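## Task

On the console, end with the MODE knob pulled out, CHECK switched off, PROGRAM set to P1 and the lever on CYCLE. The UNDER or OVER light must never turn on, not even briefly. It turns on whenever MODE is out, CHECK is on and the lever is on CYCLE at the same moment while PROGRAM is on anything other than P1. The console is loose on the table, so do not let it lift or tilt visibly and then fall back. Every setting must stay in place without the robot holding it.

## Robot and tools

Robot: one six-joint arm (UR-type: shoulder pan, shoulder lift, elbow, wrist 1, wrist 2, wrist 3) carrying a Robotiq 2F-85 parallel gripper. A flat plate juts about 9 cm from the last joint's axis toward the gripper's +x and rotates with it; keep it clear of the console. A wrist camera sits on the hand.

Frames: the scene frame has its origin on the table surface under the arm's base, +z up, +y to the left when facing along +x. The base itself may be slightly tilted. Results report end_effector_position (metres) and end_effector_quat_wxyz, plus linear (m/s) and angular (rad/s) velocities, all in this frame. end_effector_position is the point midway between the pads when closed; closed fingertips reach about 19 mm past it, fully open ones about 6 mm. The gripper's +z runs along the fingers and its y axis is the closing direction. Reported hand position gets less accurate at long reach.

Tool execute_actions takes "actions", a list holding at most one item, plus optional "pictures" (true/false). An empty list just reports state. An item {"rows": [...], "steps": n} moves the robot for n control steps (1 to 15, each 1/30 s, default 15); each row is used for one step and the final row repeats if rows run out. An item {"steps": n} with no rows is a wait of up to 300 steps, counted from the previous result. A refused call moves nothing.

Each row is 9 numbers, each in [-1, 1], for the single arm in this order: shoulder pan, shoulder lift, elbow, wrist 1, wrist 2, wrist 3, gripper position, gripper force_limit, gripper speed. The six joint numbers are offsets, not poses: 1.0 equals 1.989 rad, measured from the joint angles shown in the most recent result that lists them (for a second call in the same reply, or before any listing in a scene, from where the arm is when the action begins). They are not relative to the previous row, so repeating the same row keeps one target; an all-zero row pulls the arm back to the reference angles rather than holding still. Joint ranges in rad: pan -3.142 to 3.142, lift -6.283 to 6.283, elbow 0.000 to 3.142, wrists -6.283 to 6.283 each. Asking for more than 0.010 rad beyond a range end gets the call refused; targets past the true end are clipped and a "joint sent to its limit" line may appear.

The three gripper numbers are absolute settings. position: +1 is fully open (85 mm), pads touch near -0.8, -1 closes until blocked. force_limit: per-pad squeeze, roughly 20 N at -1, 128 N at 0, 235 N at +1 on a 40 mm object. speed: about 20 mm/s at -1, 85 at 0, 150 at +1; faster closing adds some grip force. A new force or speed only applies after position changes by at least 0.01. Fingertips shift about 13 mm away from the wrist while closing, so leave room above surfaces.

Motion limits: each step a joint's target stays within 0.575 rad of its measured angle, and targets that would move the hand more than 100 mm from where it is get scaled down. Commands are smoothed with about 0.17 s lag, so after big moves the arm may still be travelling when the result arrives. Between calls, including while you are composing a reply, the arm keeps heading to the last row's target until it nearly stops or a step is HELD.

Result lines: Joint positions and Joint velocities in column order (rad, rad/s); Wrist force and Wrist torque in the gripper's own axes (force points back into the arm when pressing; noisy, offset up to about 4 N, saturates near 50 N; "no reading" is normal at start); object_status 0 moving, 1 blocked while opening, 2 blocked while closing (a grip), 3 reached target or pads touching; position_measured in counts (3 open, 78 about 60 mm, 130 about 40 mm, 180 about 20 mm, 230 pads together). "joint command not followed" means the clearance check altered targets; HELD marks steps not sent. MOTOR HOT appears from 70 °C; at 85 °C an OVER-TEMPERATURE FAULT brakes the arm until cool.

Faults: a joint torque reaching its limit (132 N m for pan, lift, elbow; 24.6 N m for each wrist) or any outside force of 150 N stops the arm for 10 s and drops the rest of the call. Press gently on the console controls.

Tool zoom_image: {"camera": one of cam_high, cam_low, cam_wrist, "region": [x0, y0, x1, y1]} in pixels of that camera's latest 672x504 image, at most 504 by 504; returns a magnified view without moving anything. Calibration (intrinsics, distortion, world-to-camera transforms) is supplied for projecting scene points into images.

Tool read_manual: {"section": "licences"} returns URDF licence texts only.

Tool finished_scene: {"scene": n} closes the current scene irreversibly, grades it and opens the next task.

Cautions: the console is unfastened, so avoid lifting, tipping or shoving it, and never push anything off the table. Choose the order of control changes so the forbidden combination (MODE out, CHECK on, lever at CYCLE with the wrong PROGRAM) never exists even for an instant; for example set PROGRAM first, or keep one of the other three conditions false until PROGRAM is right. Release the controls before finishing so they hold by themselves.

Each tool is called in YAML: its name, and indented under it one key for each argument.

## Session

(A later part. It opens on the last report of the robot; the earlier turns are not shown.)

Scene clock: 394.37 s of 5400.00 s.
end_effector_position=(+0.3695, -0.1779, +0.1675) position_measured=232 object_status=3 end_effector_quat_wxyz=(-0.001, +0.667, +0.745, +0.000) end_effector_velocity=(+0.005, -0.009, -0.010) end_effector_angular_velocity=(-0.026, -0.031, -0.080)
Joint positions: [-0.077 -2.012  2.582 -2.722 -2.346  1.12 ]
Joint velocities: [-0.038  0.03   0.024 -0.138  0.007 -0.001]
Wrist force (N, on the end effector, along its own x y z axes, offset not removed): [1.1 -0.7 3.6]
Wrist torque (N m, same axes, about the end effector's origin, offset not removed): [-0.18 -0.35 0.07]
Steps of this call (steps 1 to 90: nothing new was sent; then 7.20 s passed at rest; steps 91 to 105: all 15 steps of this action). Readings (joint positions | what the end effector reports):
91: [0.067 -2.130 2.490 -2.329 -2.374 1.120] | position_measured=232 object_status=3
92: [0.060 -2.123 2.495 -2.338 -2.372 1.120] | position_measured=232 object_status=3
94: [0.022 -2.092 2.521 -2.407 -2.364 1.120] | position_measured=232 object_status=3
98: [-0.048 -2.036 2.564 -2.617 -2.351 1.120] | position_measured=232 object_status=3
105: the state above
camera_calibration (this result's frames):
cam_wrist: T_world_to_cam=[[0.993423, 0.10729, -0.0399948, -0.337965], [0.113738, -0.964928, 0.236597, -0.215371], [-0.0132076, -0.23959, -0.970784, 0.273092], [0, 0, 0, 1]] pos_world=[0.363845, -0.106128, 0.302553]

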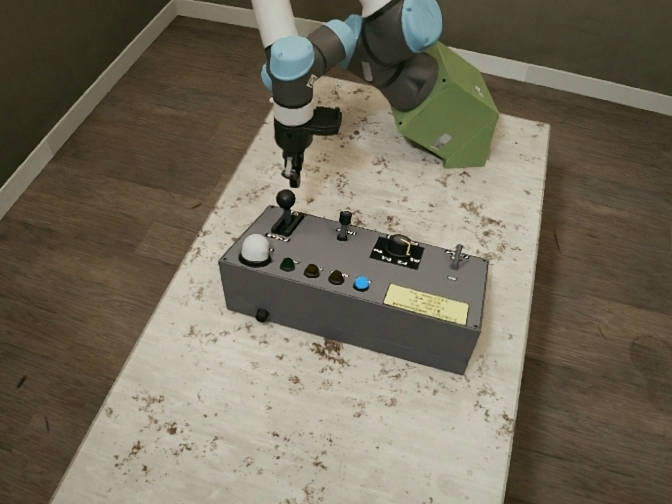

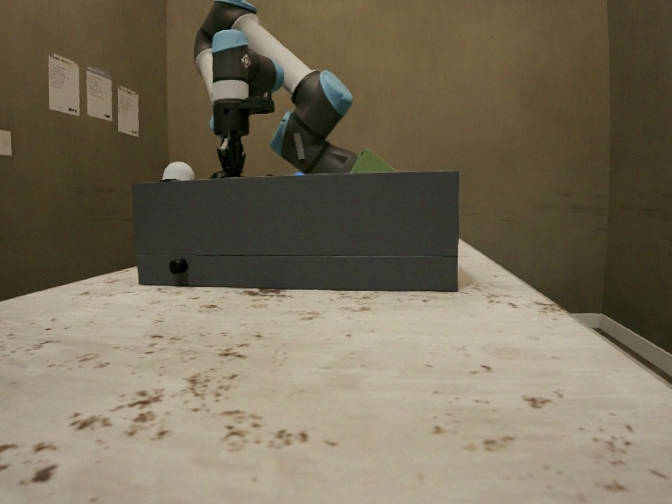

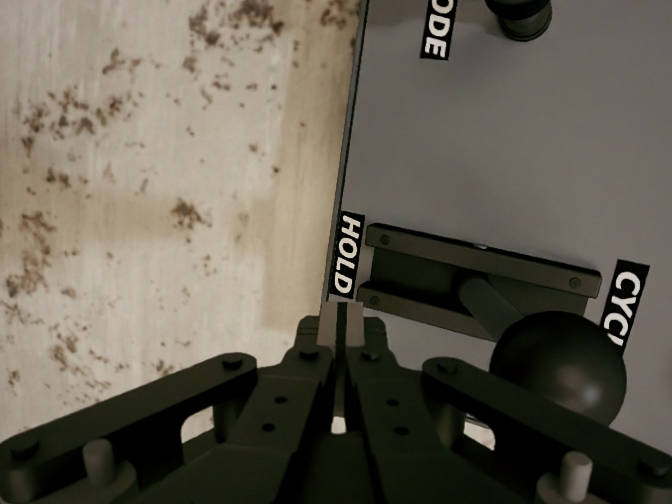

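execute_actions:
  actions:
    - {"rows": [[0.0035,0.022,-0.02,0.001,-0.0019,0,-1,0,0],[0.007,0.044,-0.0404,0.0021,-0.0038,0,-1,0,0],[0.0105,0.0662,-0.0606,0.0032,-0.0057,0,-1,0,0]], "steps": 15}
  pictures: false

Scene clock: 408.53 s of 5400.00 s.
end_effector_position=(+0.3977, -0.1809, +0.1648) position_measured=233 object_status=3 end_effector_quat_wxyz=(-0.001, +0.661, +0.751, -0.002) end_effector_velocity=(+0.000, +0.000, +0.000) end_effector_angular_velocity=(+0.001, -0.000, +0.001)
Joint positions: [-0.063 -1.935  2.513 -2.715 -2.358  1.12 ]
Joint velocities: [ 0.001  0.     0.    -0.     0.    -0.   ]
Wrist force (N, on the end effector, along its own x y z axes, offset not removed): [3.6 -7.5 -18.9]
Wrist torque (N m, same axes, about the end effector's origin, offset not removed): [-0.73 0.04 0.10]
FORCE FAULT: contact force on the arm reached its limit, and the arm stopped for 10 seconds. The contact can be on any part of the arm, not only on its tool. The arm's remaining commands of this call were not run. The arm holds still and accepts commands again. Move the arm away from the contact; if what it grips holds it there, let go first. Pushing or pulling that hard again can fault the arm again.
The stop began at step 98 of this call (marked STOPPED below). From that step on the arm followed nothing that you had sent. 8 steps, steps kept back included, did not run and will not run. Nothing is kept back now, and the robot has no last target.
Steps of this call (steps 1 to 30: the robot went on to your last target; steps 31 to 90: nothing new was sent; then 0.90 s passed at rest; steps 91 to 97: the first 7 steps of this action; steps 98 to 398: the stop). Readings (joint positions | what the end effector reports):
91: [-0.082 -2.008 2.585 -2.738 -2.345 1.120] | position_measured=232 object_status=3
92: [-0.080 -2.002 2.579 -2.735 -2.346 1.120] | position_measured=232 object_status=3
94: [-0.072 -1.969 2.546 -2.728 -2.350 1.120] | position_measured=232 object_status=3
98: [-0.065 -1.930 2.509 -2.721 -2.355 1.120] | position_measured=233 object_status=3 STOPPED
398: the state above

execute_actions:
  actions: []

Scene clock: 409.57 s of 5400.00 s.
end_effector_position=(+0.3977, -0.1809, +0.1648) position_measured=233 object_status=3 end_effector_quat_wxyz=(-0.001, +0.661, +0.751, -0.002) end_effector_velocity=(+0.000, -0.000, -0.000) end_effector_angular_velocity=(-0.000, +0.000, -0.000)
Joint positions: [-0.063 -1.935  2.513 -2.715 -2.358  1.12 ]
Joint velocities: [-0.  0. -0. -0.  0.  0.]
Wrist force (N, on the end effector, along its own x y z axes, offset not removed): [3.5 -8.6 -16.8]
Wrist torque (N m, same axes, about the end effector's origin, offset not removed): [-1.14 -0.04 -0.09]
Steps of this call (steps 1 to 31: nothing new was sent). Readings (joint positions | what the end effector reports):
1: [-0.063 -1.935 2.513 -2.715 -2.358 1.120] | position_measured=233 object_status=3
2: [-0.063 -1.935 2.513 -2.715 -2.358 1.120] | position_measured=233 object_status=3
4: [-0.063 -1.935 2.513 -2.715 -2.358 1.120] | position_measured=233 object_status=3
8: [-0.063 -1.935 2.513 -2.715 -2.358 1.120] | position_measured=233 object_status=3
31: the state above
camera_calibration (this result's frames):
cam_wrist: T_world_to_cam=[[0.991141, 0.125446, -0.0436142, -0.360951], [0.132278, -0.961817, 0.239606, -0.22817], [-0.0118912, -0.243253, -0.96989, 0.268709], [0, 0, 0, 1]] pos_world=[0.391131, -0.108814, 0.299547]

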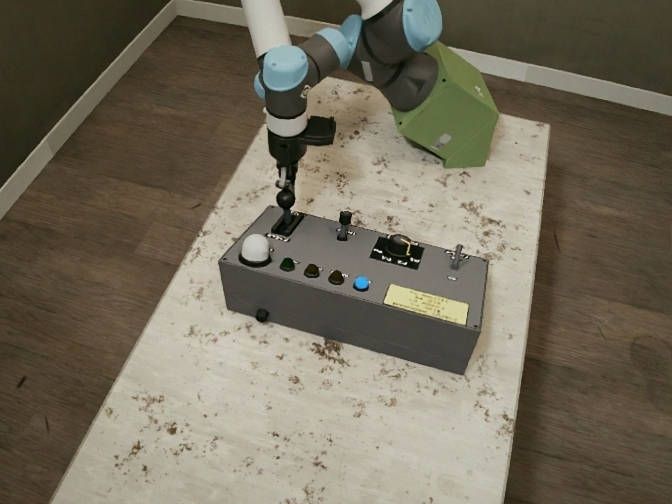

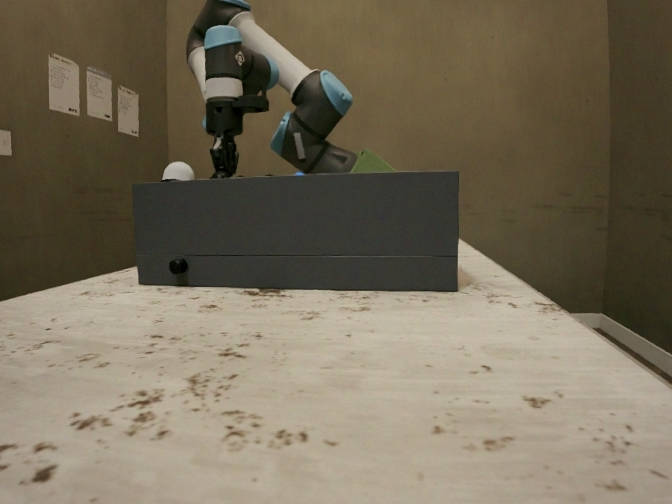

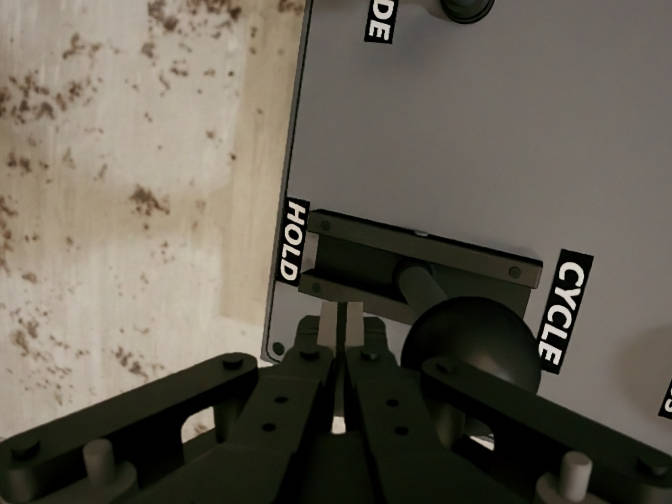

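execute_actions:
  actions:
    - {"rows": [[-0.0067,-0.0215,0.0236,-0.0091,0.0026,0,-1,0,0]], "steps": 10}
  pictures: false

execute_actions:
  actions:
    - {"rows": [[-0.0215,0.0175,0.0137,-0.0588,0.0041,0,-1,0,0]], "steps": 12}

Scene clock: 418.27 s of 5400.00 s.
end_effector_position=(+0.3812, -0.1803, +0.1647) position_measured=233 object_status=3 end_effector_quat_wxyz=(-0.000, +0.667, +0.745, -0.003) end_effector_velocity=(-0.014, +0.001, -0.000) end_effector_angular_velocity=(-0.002, -0.001, -0.013)
Joint positions: [-0.076 -1.974  2.555 -2.732 -2.353  1.12 ]
Joint velocities: [-0.01  -0.033  0.036 -0.013  0.004 -0.001]
Wrist force (N, on the end effector, along its own x y z axes, offset not removed): [0.4 -0.5 2.1]
Wrist torque (N m, same axes, about the end effector's origin, offset not removed): [-0.01 0.04 0.03]
Steps of this call (steps 1 to 90: nothing new was sent; then 5.37 s passed at rest; steps 91 to 100: all 10 steps of this action). Readings (joint positions | what the end effector reports):
91: [-0.064 -1.936 2.513 -2.716 -2.358 1.120] | position_measured=233 object_status=3
92: [-0.066 -1.942 2.519 -2.718 -2.357 1.120] | position_measured=233 object_status=3
94: [-0.070 -1.956 2.536 -2.724 -2.355 1.120] | position_measured=233 object_status=3
98: [-0.075 -1.971 2.552 -2.731 -2.354 1.120] | position_measured=233 object_status=3
100: the state above

Scene clock: 418.67 s of 5400.00 s.
end_effector_position=(+0.3794, -0.1849, +0.1514) position_measured=233 object_status=3 end_effector_quat_wxyz=(+0.009, +0.689, +0.725, -0.007) end_effector_velocity=(+0.000, -0.003, -0.005) end_effector_angular_velocity=(-0.011, -0.008, -0.031)
Joint positions: [-0.116 -1.941  2.581 -2.842 -2.345  1.12 ]
Joint velocities: [-0.018  0.016  0.011 -0.057  0.003 -0.   ]
Wrist force (N, on the end effector, along its own x y z axes, offset not removed): [1.4 -0.8 0.2]
Wrist torque (N m, same axes, about the end effector's origin, offset not removed): [-0.25 -0.26 0.08]
Steps of this call (steps 1 to 12: all 12 steps of this action). Readings (joint positions | what the end effector reports):
1: [-0.077 -1.974 2.557 -2.733 -2.353 1.120] | position_measured=233 object_status=3
2: [-0.083 -1.970 2.561 -2.742 -2.352 1.120] | position_measured=233 object_status=3
4: [-0.097 -1.957 2.570 -2.783 -2.349 1.120] | position_measured=233 object_status=3
8: [-0.112 -1.945 2.579 -2.828 -2.346 1.120] | position_measured=233 object_status=3
12: the state above
camera_calibration (this result's frames):
cam_wrist: T_world_to_cam=[[0.998124, 0.0489173, -0.0368254, -0.360801], [0.0568607, -0.963631, 0.261117, -0.201363], [-0.0227129, -0.262721, -0.964604, 0.254291], [0, 0, 0, 1]] pos_world=[0.377349, -0.109582, 0.284583]

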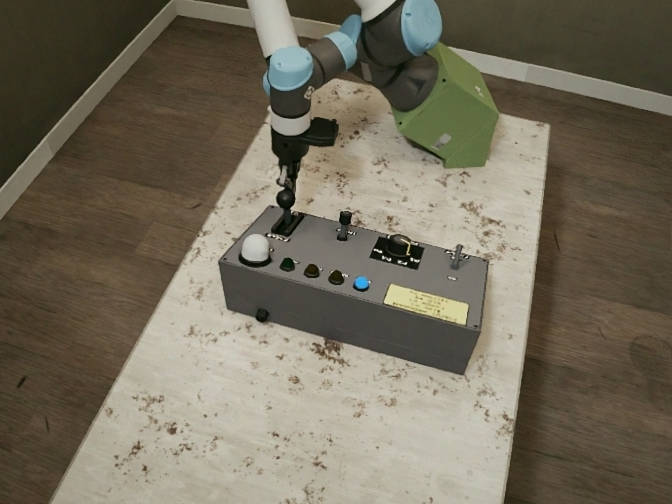

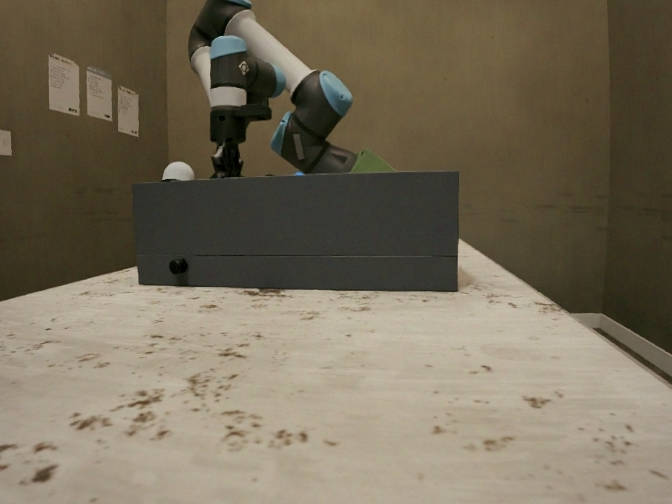

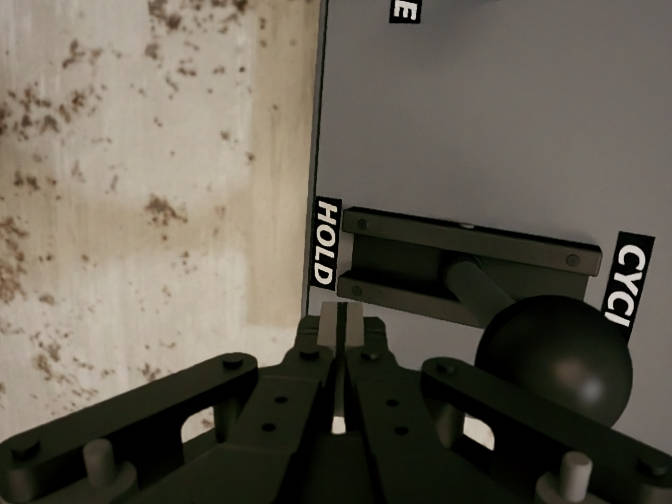

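execute_actions:
  actions:
    - {"rows": [[-0.0038,0.0125,0.0047,-0.0229,0,0,-1,0,0]], "steps": 10}
  pictures: false

Scene clock: 422.47 s of 5400.00 s.
end_effector_position=(+0.3793, -0.1833, +0.1462) position_measured=233 object_status=3 end_effector_quat_wxyz=(+0.011, +0.693, +0.721, -0.009) end_effector_velocity=(-0.000, +0.001, -0.004) end_effector_angular_velocity=(-0.005, -0.001, -0.007)
Joint positions: [-0.123 -1.918  2.59  -2.884 -2.345  1.12 ]
Joint velocities: [-0.004  0.017  0.006 -0.029 -0.002  0.   ]
Wrist force (N, on the end effector, along its own x y z axes, offset not removed): [2.8 -3.4 -2.5]
Wrist torque (N m, same axes, about the end effector's origin, offset not removed): [-0.41 -0.20 0.11]
Steps of this call (steps 1 to 15: the robot went on to your last target; steps 16 to 90: nothing new was sent; then 0.47 s passed at rest; steps 91 to 100: all 10 steps of this action). Readings (joint positions | what the end effector reports):
91: [-0.118 -1.939 2.583 -2.849 -2.345 1.120] | position_measured=233 object_status=3
92: [-0.119 -1.935 2.584 -2.855 -2.345 1.120] | position_measured=233 object_status=3
94: [-0.121 -1.927 2.587 -2.868 -2.345 1.120] | position_measured=233 object_status=3
98: [-0.123 -1.920 2.589 -2.882 -2.345 1.120] | position_measured=233 object_status=3
100: the state above

execute_actions:
  actions:
    - {"rows": [[0.0019,0.006,-0.0066,0.0025,-0.0007,0,-1,0,0],[0.0037,0.0119,-0.0132,0.005,-0.0015,0,-1,0,0],[0.0056,0.0179,-0.0197,0.0076,-0.0022,0,-1,0,0],[0.0074,0.0238,-0.0263,0.0101,-0.0029,0,-1,0,0]], "steps": 12}
  pictures: false

Scene clock: 435.50 s of 5400.00 s.
end_effector_position=(+0.3791, -0.1835, +0.1459) position_measured=233 object_status=3 end_effector_quat_wxyz=(+0.012, +0.692, +0.722, -0.011) end_effector_velocity=(+0.000, -0.000, +0.000) end_effector_angular_velocity=(+0.000, -0.000, -0.001)
Joint positions: [-0.121 -1.915  2.589 -2.885 -2.351  1.12 ]
Joint velocities: [-0. -0. -0. -0.  0.  0.]
Wrist force (N, on the end effector, along its own x y z axes, offset not removed): [3.4 -9.8 -7.1]
Wrist torque (N m, same axes, about the end effector's origin, offset not removed): [-0.72 -0.07 -0.25]
FORCE FAULT: contact force on the arm reached its limit, and the arm stopped for 10 seconds. The contact can be on any part of the arm, not only on its tool. The arm's remaining commands of this call were not run. The arm holds still and accepts commands again. Move the arm away from the contact; if what it grips holds it there, let go first. Pushing or pulling that hard again can fault the arm again.
The stop began at step 91 of this call (marked STOPPED below). From that step on the arm followed nothing that you had sent. 9 steps, steps kept back included, did not run and will not run. Nothing is kept back now, and the robot has no last target.
Steps of this call (steps 1 to 15: the robot went on to your last target; steps 16 to 87: nothing new was sent; steps 88 to 90: the first 3 steps of this action; steps 91 to 391: the stop). Readings (joint positions | what the end effector reports):
88: [-0.124 -1.916 2.590 -2.888 -2.345 1.120] | position_measured=233 object_status=3
89: [-0.123 -1.914 2.588 -2.886 -2.346 1.120] | position_measured=233 object_status=3
91: [-0.122 -1.911 2.585 -2.884 -2.348 1.120] | position_measured=233 object_status=3 STOPPED
95: [-0.122 -1.912 2.586 -2.884 -2.350 1.120] | position_measured=233 object_status=3
391: the state above

execute_actions:
  actions: []

Scene clock: 437.43 s of 5400.00 s.
end_effector_position=(+0.3791, -0.1835, +0.1459) position_measured=233 object_status=3 end_effector_quat_wxyz=(+0.012, +0.692, +0.722, -0.011) end_effector_velocity=(+0.000, +0.000, -0.000) end_effector_angular_velocity=(+0.001, +0.000, -0.000)
Joint positions: [-0.121 -1.915  2.589 -2.885 -2.351  1.12 ]
Joint velocities: [-0.     0.    -0.     0.     0.001  0.   ]
Wrist force (N, on the end effector, along its own x y z axes, offset not removed): [6.9 -9.6 -8.4]
Wrist torque (N m, same axes, about the end effector's origin, offset not removed): [-0.54 -0.70 -0.08]
Steps of this call (steps 1 to 58: nothing new was sent). Readings (joint positions | what the end effector reports):
1: [-0.121 -1.915 2.589 -2.885 -2.351 1.120] | position_measured=233 object_status=3
2: [-0.121 -1.915 2.589 -2.885 -2.351 1.120] | position_measured=233 object_status=3
4: [-0.121 -1.915 2.589 -2.885 -2.351 1.120] | position_measured=233 object_status=3
8: [-0.121 -1.915 2.589 -2.885 -2.351 1.120] | position_measured=233 object_status=3
58: the state above
camera_calibration (this result's frames):
cam_wrist: T_world_to_cam=[[0.998482, 0.039995, -0.0378775, -0.362349], [0.0487561, -0.961678, 0.26981, -0.196405], [-0.0256349, -0.271248, -0.962168, 0.248539], [0, 0, 0, 1]] pos_world=[0.377746, -0.106971, 0.278403]

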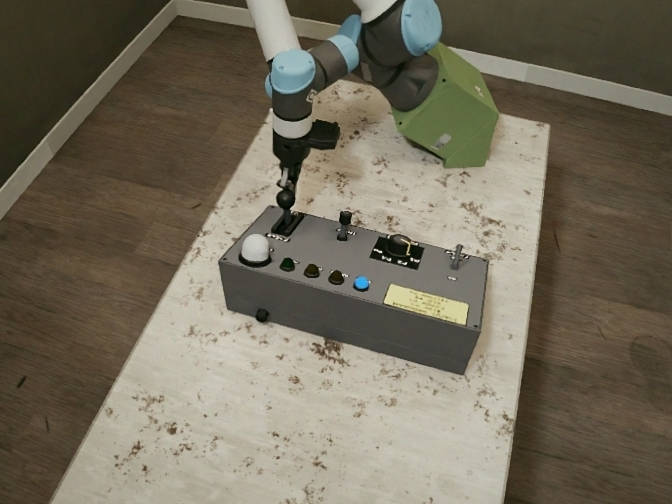

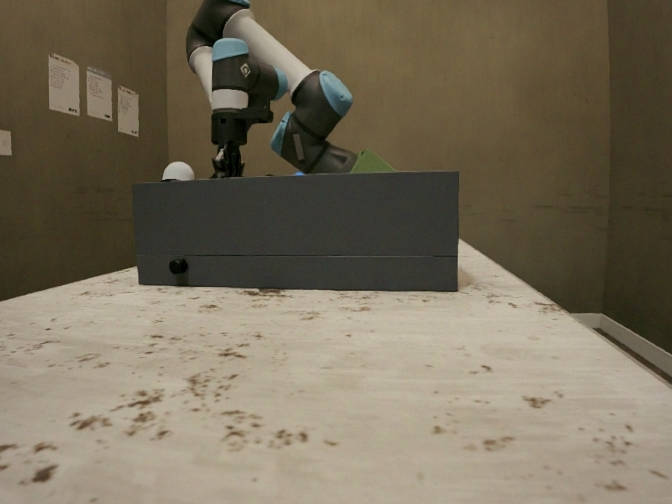

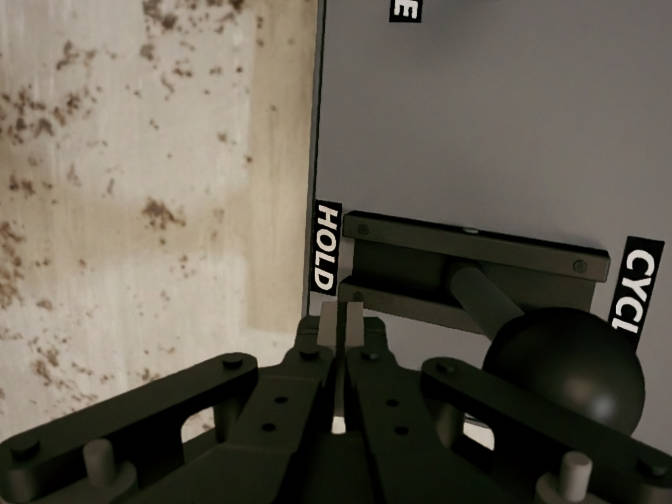

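execute_actions:
  actions:
    - {"rows": [[0.0009,0.003,-0.0033,0.0013,-0.0004,0,-1,0,0]], "steps": 6}
  pictures: false

Scene clock: 454.83 s of 5400.00 s.
end_effector_position=(+0.3806, -0.1836, +0.1457) position_measured=233 object_status=3 end_effector_quat_wxyz=(+0.012, +0.691, +0.723, -0.011) end_effector_velocity=(+0.006, -0.001, -0.000) end_effector_angular_velocity=(+0.001, +0.000, +0.005)
Joint positions: [-0.12  -1.91   2.585 -2.883 -2.352  1.12 ]
Joint velocities: [ 0.004  0.014 -0.016  0.006 -0.002 -0.   ]
Wrist force (N, on the end effector, along its own x y z axes, offset not removed): [-2.5 -50.0 -50.0]
Wrist torque (N m, same axes, about the end effector's origin, offset not removed): [-0.02 0.93 -0.60]
Steps of this call (steps 1 to 90: nothing new was sent; then 14.20 s passed at rest; steps 91 to 96: all 6 steps of this action). Readings (joint positions | what the end effector reports):
91: [-0.121 -1.914 2.589 -2.885 -2.351 1.120] | position_measured=233 object_status=3
92: [-0.121 -1.913 2.588 -2.884 -2.351 1.120] | position_measured=233 object_status=3
94: [-0.121 -1.912 2.586 -2.883 -2.352 1.120] | position_measured=233 object_status=3
96: the state above

execute_actions:
  actions:
    - {"rows": [[-0.0012,-0.006,0.006,-0.0025,0.0006,0,-1,0,0]], "steps": 6}
  pictures: false

zoom_image:
  camera: "cam_high"
  region: [230, 140, 350, 250]

Scene clock: 464.97 s of 5400.00 s.
end_effector_position=(+0.3789, -0.1837, +0.1459) position_measured=233 object_status=3 end_effector_quat_wxyz=(+0.012, +0.690, +0.723, -0.013) end_effector_velocity=(-0.000, +0.000, +0.000) end_effector_angular_velocity=(+0.000, -0.000, +0.001)
Joint positions: [-0.12  -1.913  2.588 -2.882 -2.356  1.12 ]
Joint velocities: [ 0.    -0.     0.     0.     0.    -0.001]
Wrist force (N, on the end effector, along its own x y z axes, offset not removed): [3.7 -10.3 -5.5]
Wrist torque (N m, same axes, about the end effector's origin, offset not removed): [-0.91 -0.34 -0.06]
FORCE FAULT: contact force on the arm reached its limit, and the arm stopped for 10 seconds. The contact can be on any part of the arm, not only on its tool. The arm's remaining commands of this call were not run. The arm holds still and accepts commands again. Move the arm away from the contact; if what it grips holds it there, let go first. Pushing or pulling that hard again can fault the arm again.
The stop began at step 4 of this call (marked STOPPED below). From that step on the arm followed nothing that you had sent. 6 steps, steps kept back included, did not run and will not run. Nothing is kept back now, and the robot has no last target.
Steps of this call (steps 1 to 3: the robot went on to your last target; steps 4 to 304: the stop). Readings (joint positions | what the end effector reports):
1: [-0.120 -1.910 2.585 -2.882 -2.352 1.120] | position_measured=233 object_status=3
2: [-0.120 -1.910 2.584 -2.882 -2.352 1.120] | position_measured=233 object_status=3
4: [-0.120 -1.910 2.585 -2.882 -2.354 1.120] | position_measured=233 object_status=3 STOPPED
8: [-0.120 -1.911 2.586 -2.881 -2.355 1.120] | position_measured=233 object_status=3
304: the state above

Region (230, 140, 350, 250) of cam_high's 672x504 image, scaled by 4.200, with more detail than that image has; it fills the top 462 rows of this view, and the rest is white.

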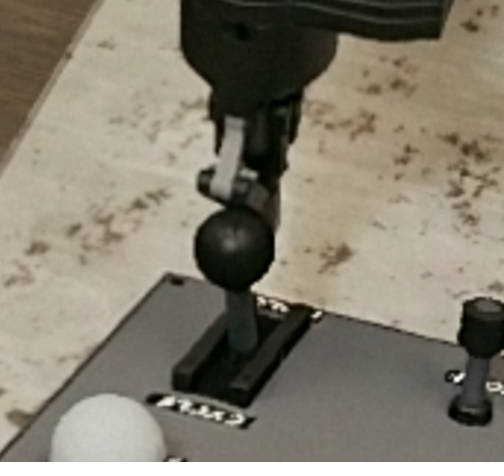

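execute_actions:
  actions:
    - {"rows": [[-0.0056,-0.0179,0.0197,-0.0076,0.0022,0,-1,0,0]], "steps": 10}
  pictures: false

Scene clock: 471.90 s of 5400.00 s.
end_effector_position=(+0.3651, -0.1830, +0.1469) position_measured=233 object_status=3 end_effector_quat_wxyz=(+0.013, +0.695, +0.719, -0.013) end_effector_velocity=(-0.012, +0.001, +0.001) end_effector_angular_velocity=(-0.002, -0.000, -0.011)
Joint positions: [-0.13  -1.945  2.624 -2.896 -2.352  1.12 ]
Joint velocities: [-0.009 -0.027  0.03  -0.011  0.003  0.   ]
Wrist force (N, on the end effector, along its own x y z axes, offset not removed): [1.2 0.2 3.6]
Wrist torque (N m, same axes, about the end effector's origin, offset not removed): [-0.21 -0.11 0.15]
Steps of this call (steps 1 to 90: nothing new was sent; then 3.60 s passed at rest; steps 91 to 100: all 10 steps of this action). Readings (joint positions | what the end effector reports):
91: [-0.120 -1.913 2.589 -2.882 -2.356 1.120] | position_measured=233 object_status=3
92: [-0.122 -1.919 2.595 -2.885 -2.355 1.120] | position_measured=233 object_status=3
94: [-0.125 -1.931 2.608 -2.890 -2.354 1.120] | position_measured=233 object_status=3
98: [-0.129 -1.943 2.621 -2.895 -2.352 1.120] | position_measured=233 object_status=3
100: the state above

execute_actions:
  actions:
    - {"rows": [[-0.0129,0.0105,0.0082,-0.0353,0.0025,0,-1,0,0]], "steps": 10}

Scene clock: 479.27 s of 5400.00 s.
end_effector_position=(+0.3629, -0.1863, +0.1403) position_measured=233 object_status=3 end_effector_quat_wxyz=(+0.019, +0.707, +0.706, -0.016) end_effector_velocity=(-0.000, -0.003, -0.005) end_effector_angular_velocity=(-0.011, -0.007, -0.027)
Joint positions: [-0.153 -1.926  2.639 -2.96  -2.347  1.12 ]
Joint velocities: [-0.018  0.018  0.009 -0.055  0.003 -0.002]
Wrist force (N, on the end effector, along its own x y z axes, offset not removed): [1.2 1.5 0.9]
Wrist torque (N m, same axes, about the end effector's origin, offset not removed): [0.18 -0.19 -0.10]
Steps of this call (steps 1 to 15: the robot went on to your last target; steps 16 to 90: nothing new was sent; then 4.03 s passed at rest; steps 91 to 100: all 10 steps of this action). Readings (joint positions | what the end effector reports):
91: [-0.131 -1.948 2.628 -2.898 -2.351 1.120] | position_measured=233 object_status=3
92: [-0.135 -1.944 2.630 -2.906 -2.350 1.120] | position_measured=233 object_status=3
94: [-0.143 -1.936 2.634 -2.930 -2.349 1.120] | position_measured=233 object_status=3
98: [-0.152 -1.928 2.638 -2.955 -2.348 1.120] | position_measured=233 object_status=3
100: the state above
camera_calibration (this result's frames):
cam_wrist: T_world_to_cam=[[0.999382, -0.00463207, -0.0348349, -0.355369], [0.00555854, -0.957959, 0.286851, -0.182789], [-0.0346991, -0.286868, -0.957342, 0.241691], [0, 0, 0, 1]] pos_world=[0.364552, -0.107417, 0.271435]

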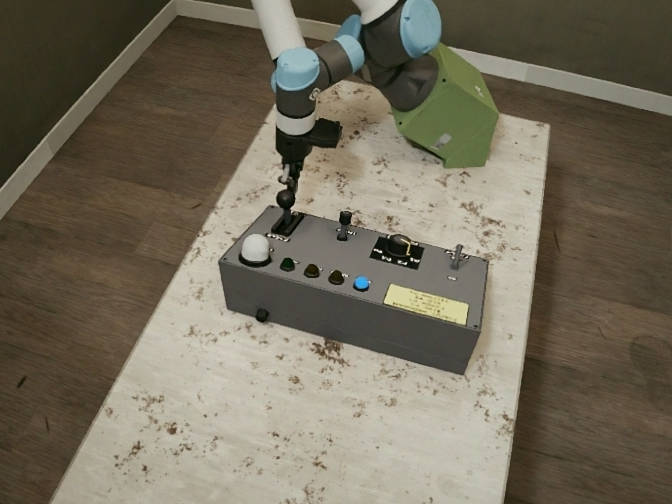

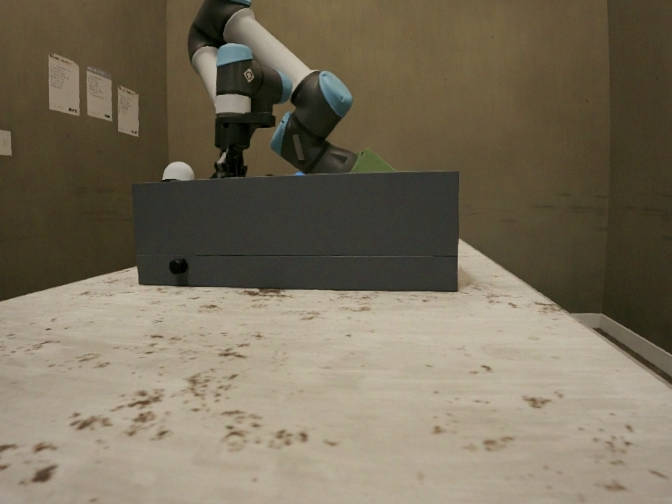

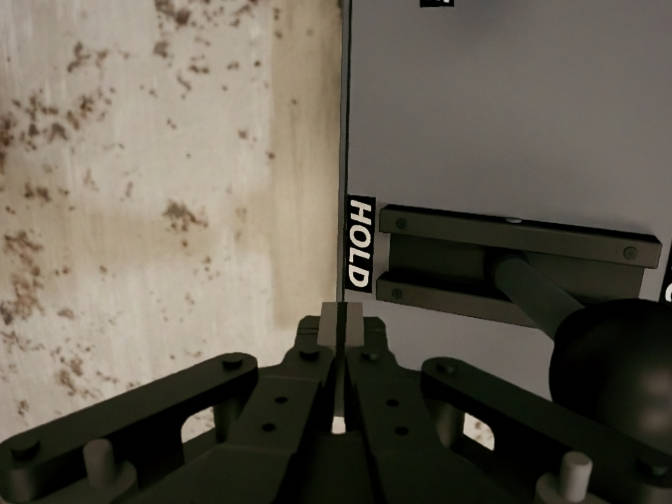

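execute_actions:
  actions:
    - {"rows": [[-0.0005,0.0079,0.0022,-0.0113,-0.0006,0,-1,0,0],[-0.0005,0.0079,0.0022,-0.0113,-0.0006,0,-1,0,0],[-0.0005,0.0079,0.0022,-0.0113,-0.0006,0,-1,0,0],[0.0009,0.0124,-0.0027,-0.0094,-0.0011,0,-1,0,0],[0.0023,0.0168,-0.0076,-0.0075,-0.0016,0,-1,0,0],[0.0037,0.0213,-0.0126,-0.0056,-0.0022,0,-1,0,0],[0.0051,0.0258,-0.0175,-0.0037,-0.0027,0,-1,0,0]], "steps": 14}
  pictures: false

Scene clock: 497.13 s of 5400.00 s.
end_effector_position=(+0.3713, -0.1854, +0.1369) position_measured=233 object_status=3 end_effector_quat_wxyz=(+0.019, +0.704, +0.709, -0.018) end_effector_velocity=(+0.000, -0.000, +0.000) end_effector_angular_velocity=(-0.000, -0.000, -0.001)
Joint positions: [-0.146 -1.89   2.62  -2.971 -2.356  1.12 ]
Joint velocities: [-0. -0. -0. -0. -0.  0.]
Wrist force (N, on the end effector, along its own x y z axes, offset not removed): [4.6 -10.6 -12.4]
Wrist torque (N m, same axes, about the end effector's origin, offset not removed): [-1.03 -0.33 -0.07]
FORCE FAULT: contact force on the arm reached its limit, and the arm stopped for 10 seconds. The contact can be on any part of the arm, not only on its tool. The arm's remaining commands of this call were not run. The arm holds still and accepts commands again. Move the arm away from the contact; if what it grips holds it there, let go first. Pushing or pulling that hard again can fault the arm again.
The stop began at step 102 of this call (marked STOPPED below). From that step on the arm followed nothing that you had sent. 3 steps, steps kept back included, did not run and will not run. Nothing is kept back now, and the robot has no last target.
Steps of this call (steps 1 to 15: the robot went on to your last target; steps 16 to 90: nothing new was sent; then 4.47 s passed at rest; steps 91 to 101: the first 11 steps of this action; steps 102 to 402: the stop). Readings (joint positions | what the end effector reports):
91: [-0.155 -1.924 2.641 -2.967 -2.347 1.120] | position_measured=233 object_status=3
92: [-0.155 -1.922 2.641 -2.969 -2.347 1.120] | position_measured=233 object_status=3
94: [-0.155 -1.917 2.642 -2.974 -2.347 1.120] | position_measured=233 object_status=3
98: [-0.150 -1.897 2.627 -2.974 -2.350 1.120] | position_measured=233 object_status=3
102: [-0.146 -1.887 2.617 -2.970 -2.354 1.120] | position_measured=233 object_status=3 STOPPED
402: the state above

execute_actions:
  actions:
    - {"rows": [[0.0177,-0.0159,-0.003,0.0416,-0.0036,0,-1,0,0]], "steps": 12}
  pictures: false

Scene clock: 517.60 s of 5400.00 s.
end_effector_position=(+0.3690, -0.1780, +0.1459) position_measured=233 object_status=3 end_effector_quat_wxyz=(+0.011, +0.687, +0.727, -0.014) end_effector_velocity=(-0.001, +0.004, +0.004) end_effector_angular_velocity=(+0.008, +0.004, +0.024)
Joint positions: [-0.113 -1.92   2.614 -2.892 -2.363  1.12 ]
Joint velocities: [ 0.015 -0.014 -0.003  0.038 -0.003 -0.   ]
Wrist force (N, on the end effector, along its own x y z axes, offset not removed): [-0.1 1.6 2.6]
Wrist torque (N m, same axes, about the end effector's origin, offset not removed): [0.34 0.13 0.18]
Steps of this call (steps 1 to 90: nothing new was sent; then 17.07 s passed at rest; steps 91 to 102: all 12 steps of this action). Readings (joint positions | what the end effector reports):
91: [-0.145 -1.890 2.620 -2.970 -2.356 1.120] | position_measured=233 object_status=3
92: [-0.140 -1.895 2.619 -2.962 -2.357 1.120] | position_measured=233 object_status=3
94: [-0.128 -1.906 2.617 -2.932 -2.359 1.120] | position_measured=233 object_status=3
98: [-0.116 -1.916 2.615 -2.902 -2.362 1.120] | position_measured=233 object_status=3
102: the state above

execute_actions:
  actions:
    - {"rows": [[0.0064,-0.0053,-0.0041,0.0176,-0.0013,0,-1,0,0]], "steps": 10}
  pictures: false

Scene clock: 520.60 s of 5400.00 s.
end_effector_position=(+0.3698, -0.1765, +0.1495) position_measured=233 object_status=3 end_effector_quat_wxyz=(+0.009, +0.681, +0.733, -0.013) end_effector_velocity=(+0.000, +0.001, +0.003) end_effector_angular_velocity=(+0.004, +0.002, +0.013)
Joint positions: [-0.101 -1.929  2.607 -2.86  -2.365  1.12 ]
Joint velocities: [ 0.008 -0.007 -0.005  0.023 -0.002 -0.001]
Wrist force (N, on the end effector, along its own x y z axes, offset not removed): [0.4 1.6 -0.5]
Wrist torque (N m, same axes, about the end effector's origin, offset not removed): [0.16 -0.08 0.18]
Steps of this call (steps 1 to 15: the robot went on to your last target; steps 16 to 80: nothing new was sent; steps 81 to 90: all 10 steps of this action). Readings (joint positions | what the end effector reports):
81: [-0.111 -1.922 2.614 -2.887 -2.363 1.120] | position_measured=233 object_status=3
82: [-0.109 -1.923 2.612 -2.883 -2.363 1.120] | position_measured=233 object_status=3
84: [-0.105 -1.926 2.610 -2.872 -2.364 1.120] | position_measured=233 object_status=3
88: [-0.102 -1.929 2.607 -2.862 -2.365 1.120] | position_measured=233 object_status=3
90: the state above

execute_actions:
  actions:
    - {"rows": [[0.0014,0.0045,-0.0049,0.0019,-0.0005,0,-1,0,0],[0.0028,0.009,-0.0099,0.0038,-0.0011,0,-1,0,0],[0.0042,0.0134,-0.0148,0.0057,-0.0016,0,-1,0,0],[0.0056,0.0179,-0.0197,0.0076,-0.0022,0,-1,0,0]], "steps": 10}
  pictures: false

Scene clock: 524.60 s of 5400.00 s.
end_effector_position=(+0.3826, -0.1769, +0.1488) position_measured=233 object_status=3 end_effector_quat_wxyz=(+0.007, +0.676, +0.737, -0.013) end_effector_velocity=(+0.015, -0.000, -0.001) end_effector_angular_velocity=(-0.002, +0.004, +0.018)
Joint positions: [-0.091 -1.899  2.573 -2.846 -2.37   1.12 ]
Joint velocities: [ 0.014  0.04  -0.041  0.017 -0.011  0.001]
Wrist force (N, on the end effector, along its own x y z axes, offset not removed): [1.6 -50.0 -50.0]
Wrist torque (N m, same axes, about the end effector's origin, offset not removed): [1.44 -0.67 0.65]
Steps of this call (steps 1 to 15: the robot went on to your last target; steps 16 to 90: nothing new was sent; then 0.67 s passed at rest; steps 91 to 100: all 10 steps of this action). Readings (joint positions | what the end effector reports):
91: [-0.100 -1.930 2.606 -2.857 -2.365 1.120] | position_measured=233 object_status=3
92: [-0.099 -1.928 2.604 -2.857 -2.365 1.120] | position_measured=233 object_status=3
94: [-0.097 -1.920 2.596 -2.855 -2.366 1.120] | position_measured=233 object_status=3
98: [-0.092 -1.903 2.577 -2.848 -2.368 1.120] | position_measured=233 object_status=3
100: the state above

Saturated again; backing off immediately.

execute_actions:
  actions:
    - {"rows": [[-0.003,-0.0095,0.0105,-0.004,0.0012,0,-1,0,0]], "steps": 8}

Scene clock: 534.67 s of 5400.00 s.
end_effector_position=(+0.3809, -0.1784, +0.1488) position_measured=233 object_status=3 end_effector_quat_wxyz=(+0.008, +0.675, +0.737, -0.017) end_effector_velocity=(-0.000, +0.000, -0.000) end_effector_angular_velocity=(+0.001, +0.001, +0.001)
Joint positions: [-0.091 -1.9    2.575 -2.846 -2.378  1.12 ]
Joint velocities: [0.    0.001 0.    0.    0.    0.   ]
Wrist force (N, on the end effector, along its own x y z axes, offset not removed): [-1.3 -17.8 -16.2]
Wrist torque (N m, same axes, about the end effector's origin, offset not removed): [-1.34 -0.07 0.24]
FORCE FAULT: contact force on the arm reached its limit, and the arm stopped for 10 seconds. The contact can be on any part of the arm, not only on its tool. The arm's remaining commands of this call were not run. The arm holds still and accepts commands again. Move the arm away from the contact; if what it grips holds it there, let go first. Pushing or pulling that hard again can fault the arm again.
The stop began at step 2 of this call (marked STOPPED below). From that step on the arm followed nothing that you had sent. 8 steps, steps kept back included, did not run and will not run. Nothing is kept back now, and the robot has no last target.
Steps of this call (step 1: the robot went on to your last target; steps 2 to 302: the stop). Readings (joint positions | what the end effector reports):
1: [-0.091 -1.899 2.573 -2.846 -2.371 1.120] | position_measured=233 object_status=3
2: [-0.091 -1.899 2.574 -2.846 -2.372 1.120] | position_measured=233 object_status=3 STOPPED
4: [-0.091 -1.899 2.574 -2.846 -2.373 1.120] | position_measured=233 object_status=3
8: [-0.091 -1.900 2.575 -2.845 -2.375 1.120] | position_measured=233 object_status=3
302: the state above
camera_calibration (this result's frames):
cam_wrist: T_world_to_cam=[[0.995042, 0.0847858, -0.0519978, -0.352871], [0.095824, -0.957291, 0.272785, -0.209951], [-0.0266488, -0.276415, -0.960669, 0.252011], [0, 0, 0, 1]] pos_world=[0.377955, -0.101406, 0.281022]

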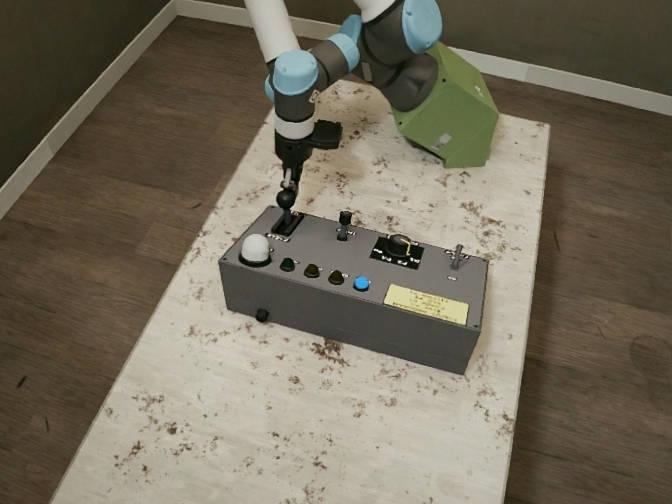

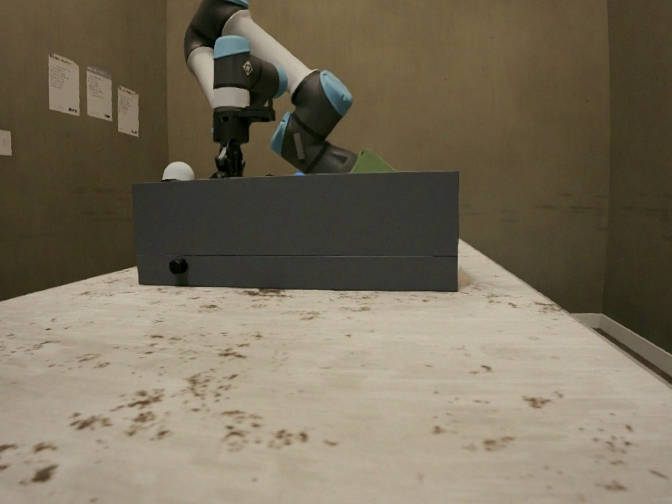

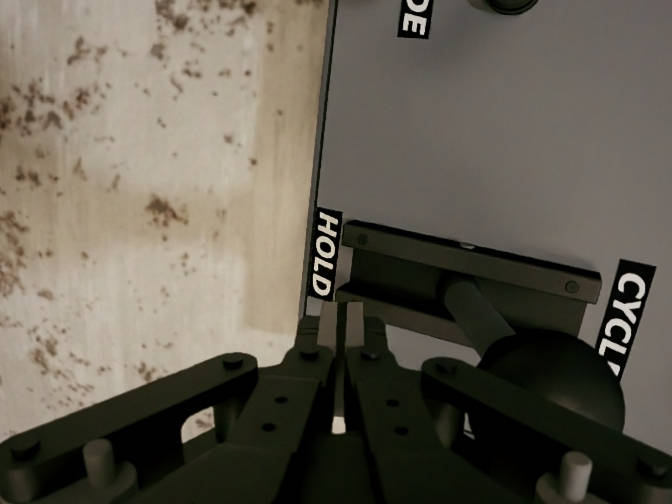

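execute_actions:
  actions:
    - {"rows": [[-0.001,-0.003,0.0035,-0.0013,0.0004,0,-1,0,0]], "steps": 6}
  pictures: false

Scene clock: 538.13 s of 5400.00 s.
end_effector_position=(+0.3790, -0.1783, +0.1489) position_measured=233 object_status=3 end_effector_quat_wxyz=(+0.008, +0.676, +0.737, -0.017) end_effector_velocity=(-0.007, +0.000, -0.000) end_effector_angular_velocity=(-0.001, +0.001, -0.008)
Joint positions: [-0.092 -1.904  2.58  -2.847 -2.377  1.12 ]
Joint velocities: [-0.006 -0.014  0.017 -0.007  0.002  0.002]
Wrist force (N, on the end effector, along its own x y z axes, offset not removed): [2.2 1.7 3.5]
Wrist torque (N m, same axes, about the end effector's origin, offset not removed): [0.20 -0.32 0.08]
Steps of this call (steps 1 to 90: nothing new was sent; then 0.27 s passed at rest; steps 91 to 96: all 6 steps of this action). Readings (joint positions | what the end effector reports):
91: [-0.091 -1.900 2.575 -2.846 -2.378 1.120] | position_measured=233 object_status=3
92: [-0.091 -1.901 2.577 -2.846 -2.378 1.120] | position_measured=233 object_status=3
94: [-0.092 -1.903 2.579 -2.847 -2.377 1.120] | position_measured=233 object_status=3
96: the state above

execute_actions:
  actions:
    - {"rows": [[0.032,-0.026,-0.02,0.087,-0.006,0,1,0,0],[0.0633,-0.0518,-0.0407,0.1745,-0.0126,0,1,0,0]], "steps": 15}
  pictures: false

Scene clock: 542.50 s of 5400.00 s.
end_effector_position=(+0.3811, -0.1686, +0.1917) position_measured=140 object_status=0 end_effector_quat_wxyz=(-0.013, +0.605, +0.796, -0.006) end_effector_velocity=(-0.006, +0.005, +0.009) end_effector_angular_velocity=(+0.013, +0.022, +0.064)
Joint positions: [ 0.03  -2.005  2.501 -2.512 -2.401  1.12 ]
Joint velocities: [ 0.029 -0.022 -0.017  0.104 -0.005  0.001]
Wrist force (N, on the end effector, along its own x y z axes, offset not removed): [0.9 2.4 2.0]
Wrist torque (N m, same axes, about the end effector's origin, offset not removed): [0.30 -0.02 0.10]
Steps of this call (steps 1 to 15: the robot went on to your last target; steps 16 to 90: nothing new was sent; then 0.87 s passed at rest; steps 91 to 105: all 15 steps of this action). Readings (joint positions | what the end effector reports):
91: [-0.092 -1.907 2.582 -2.848 -2.377 1.120] | position_measured=233 object_status=0
92: [-0.084 -1.914 2.576 -2.839 -2.379 1.120] | position_measured=233 object_status=0
94: [-0.044 -1.947 2.548 -2.770 -2.388 1.120] | position_measured=222 object_status=0
98: [0.009 -1.988 2.515 -2.592 -2.398 1.120] | position_measured=193 object_status=0
105: the state above

execute_actions:
  actions:
    - {"rows": [[0.006,0.015,-0.048,-0.0196,0.0216,0,1,0,0]], "steps": 15}

Scene clock: 551.10 s of 5400.00 s.
end_effector_position=(+0.4315, -0.1828, +0.2112) position_measured=4 object_status=1 end_effector_quat_wxyz=(+0.011, +0.631, +0.775, +0.033) end_effector_velocity=(+0.010, -0.003, +0.004) end_effector_angular_velocity=(+0.006, -0.017, -0.015)
Joint positions: [ 0.042 -1.976  2.408 -2.55  -2.359  1.12 ]
Joint velocities: [ 0.002  0.007 -0.018 -0.009  0.008  0.001]
Wrist force (N, on the end effector, along its own x y z axes, offset not removed): [2.3 0.3 2.7]
Wrist torque (N m, same axes, about the end effector's origin, offset not removed): [0.05 -0.46 0.02]
Steps of this call (steps 1 to 30: the robot went on to your last target; steps 31 to 90: nothing new was sent; then 5.10 s passed at rest; steps 91 to 105: all 15 steps of this action). Readings (joint positions | what the end effector reports):
91: [0.034 -2.007 2.499 -2.501 -2.401 1.120] | position_measured=4 object_status=1
92: [0.035 -2.002 2.491 -2.507 -2.395 1.120] | position_measured=4 object_status=1
94: [0.038 -1.991 2.457 -2.527 -2.381 1.120] | position_measured=4 object_status=1
98: [0.041 -1.980 2.422 -2.544 -2.366 1.120] | position_measured=4 object_status=1
105: the state above
camera_calibration (this result's frames):
cam_wrist: T_world_to_cam=[[0.979109, 0.201702, 0.0257437, -0.387749], [0.191601, -0.957562, 0.215325, -0.265277], [0.0680825, -0.205894, -0.976203, 0.287352], [0, 0, 0, 1]] pos_world=[0.410912, -0.116646, 0.347616]

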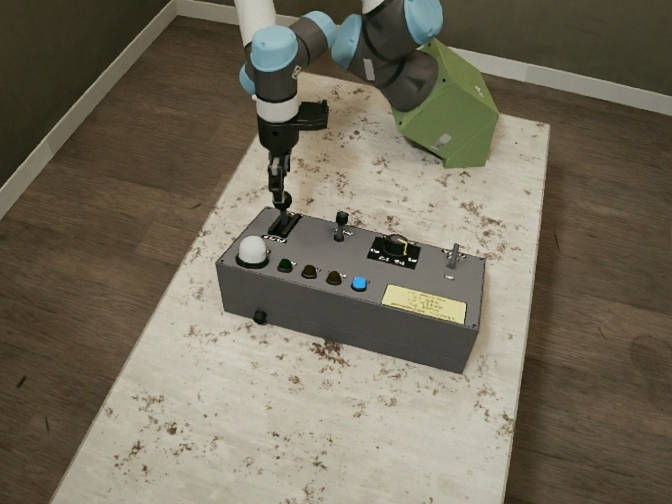

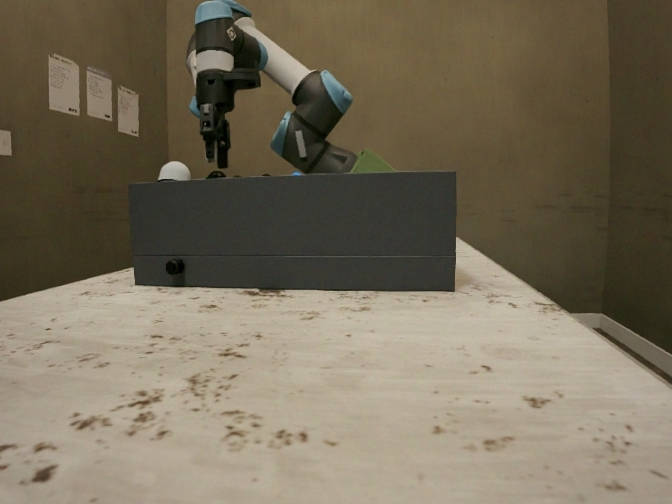

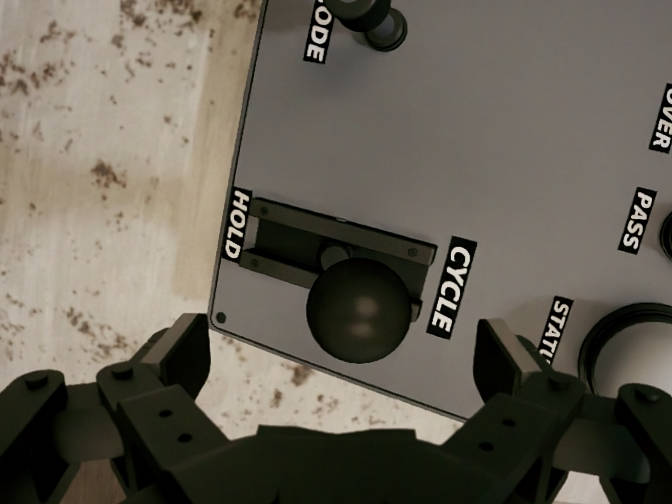

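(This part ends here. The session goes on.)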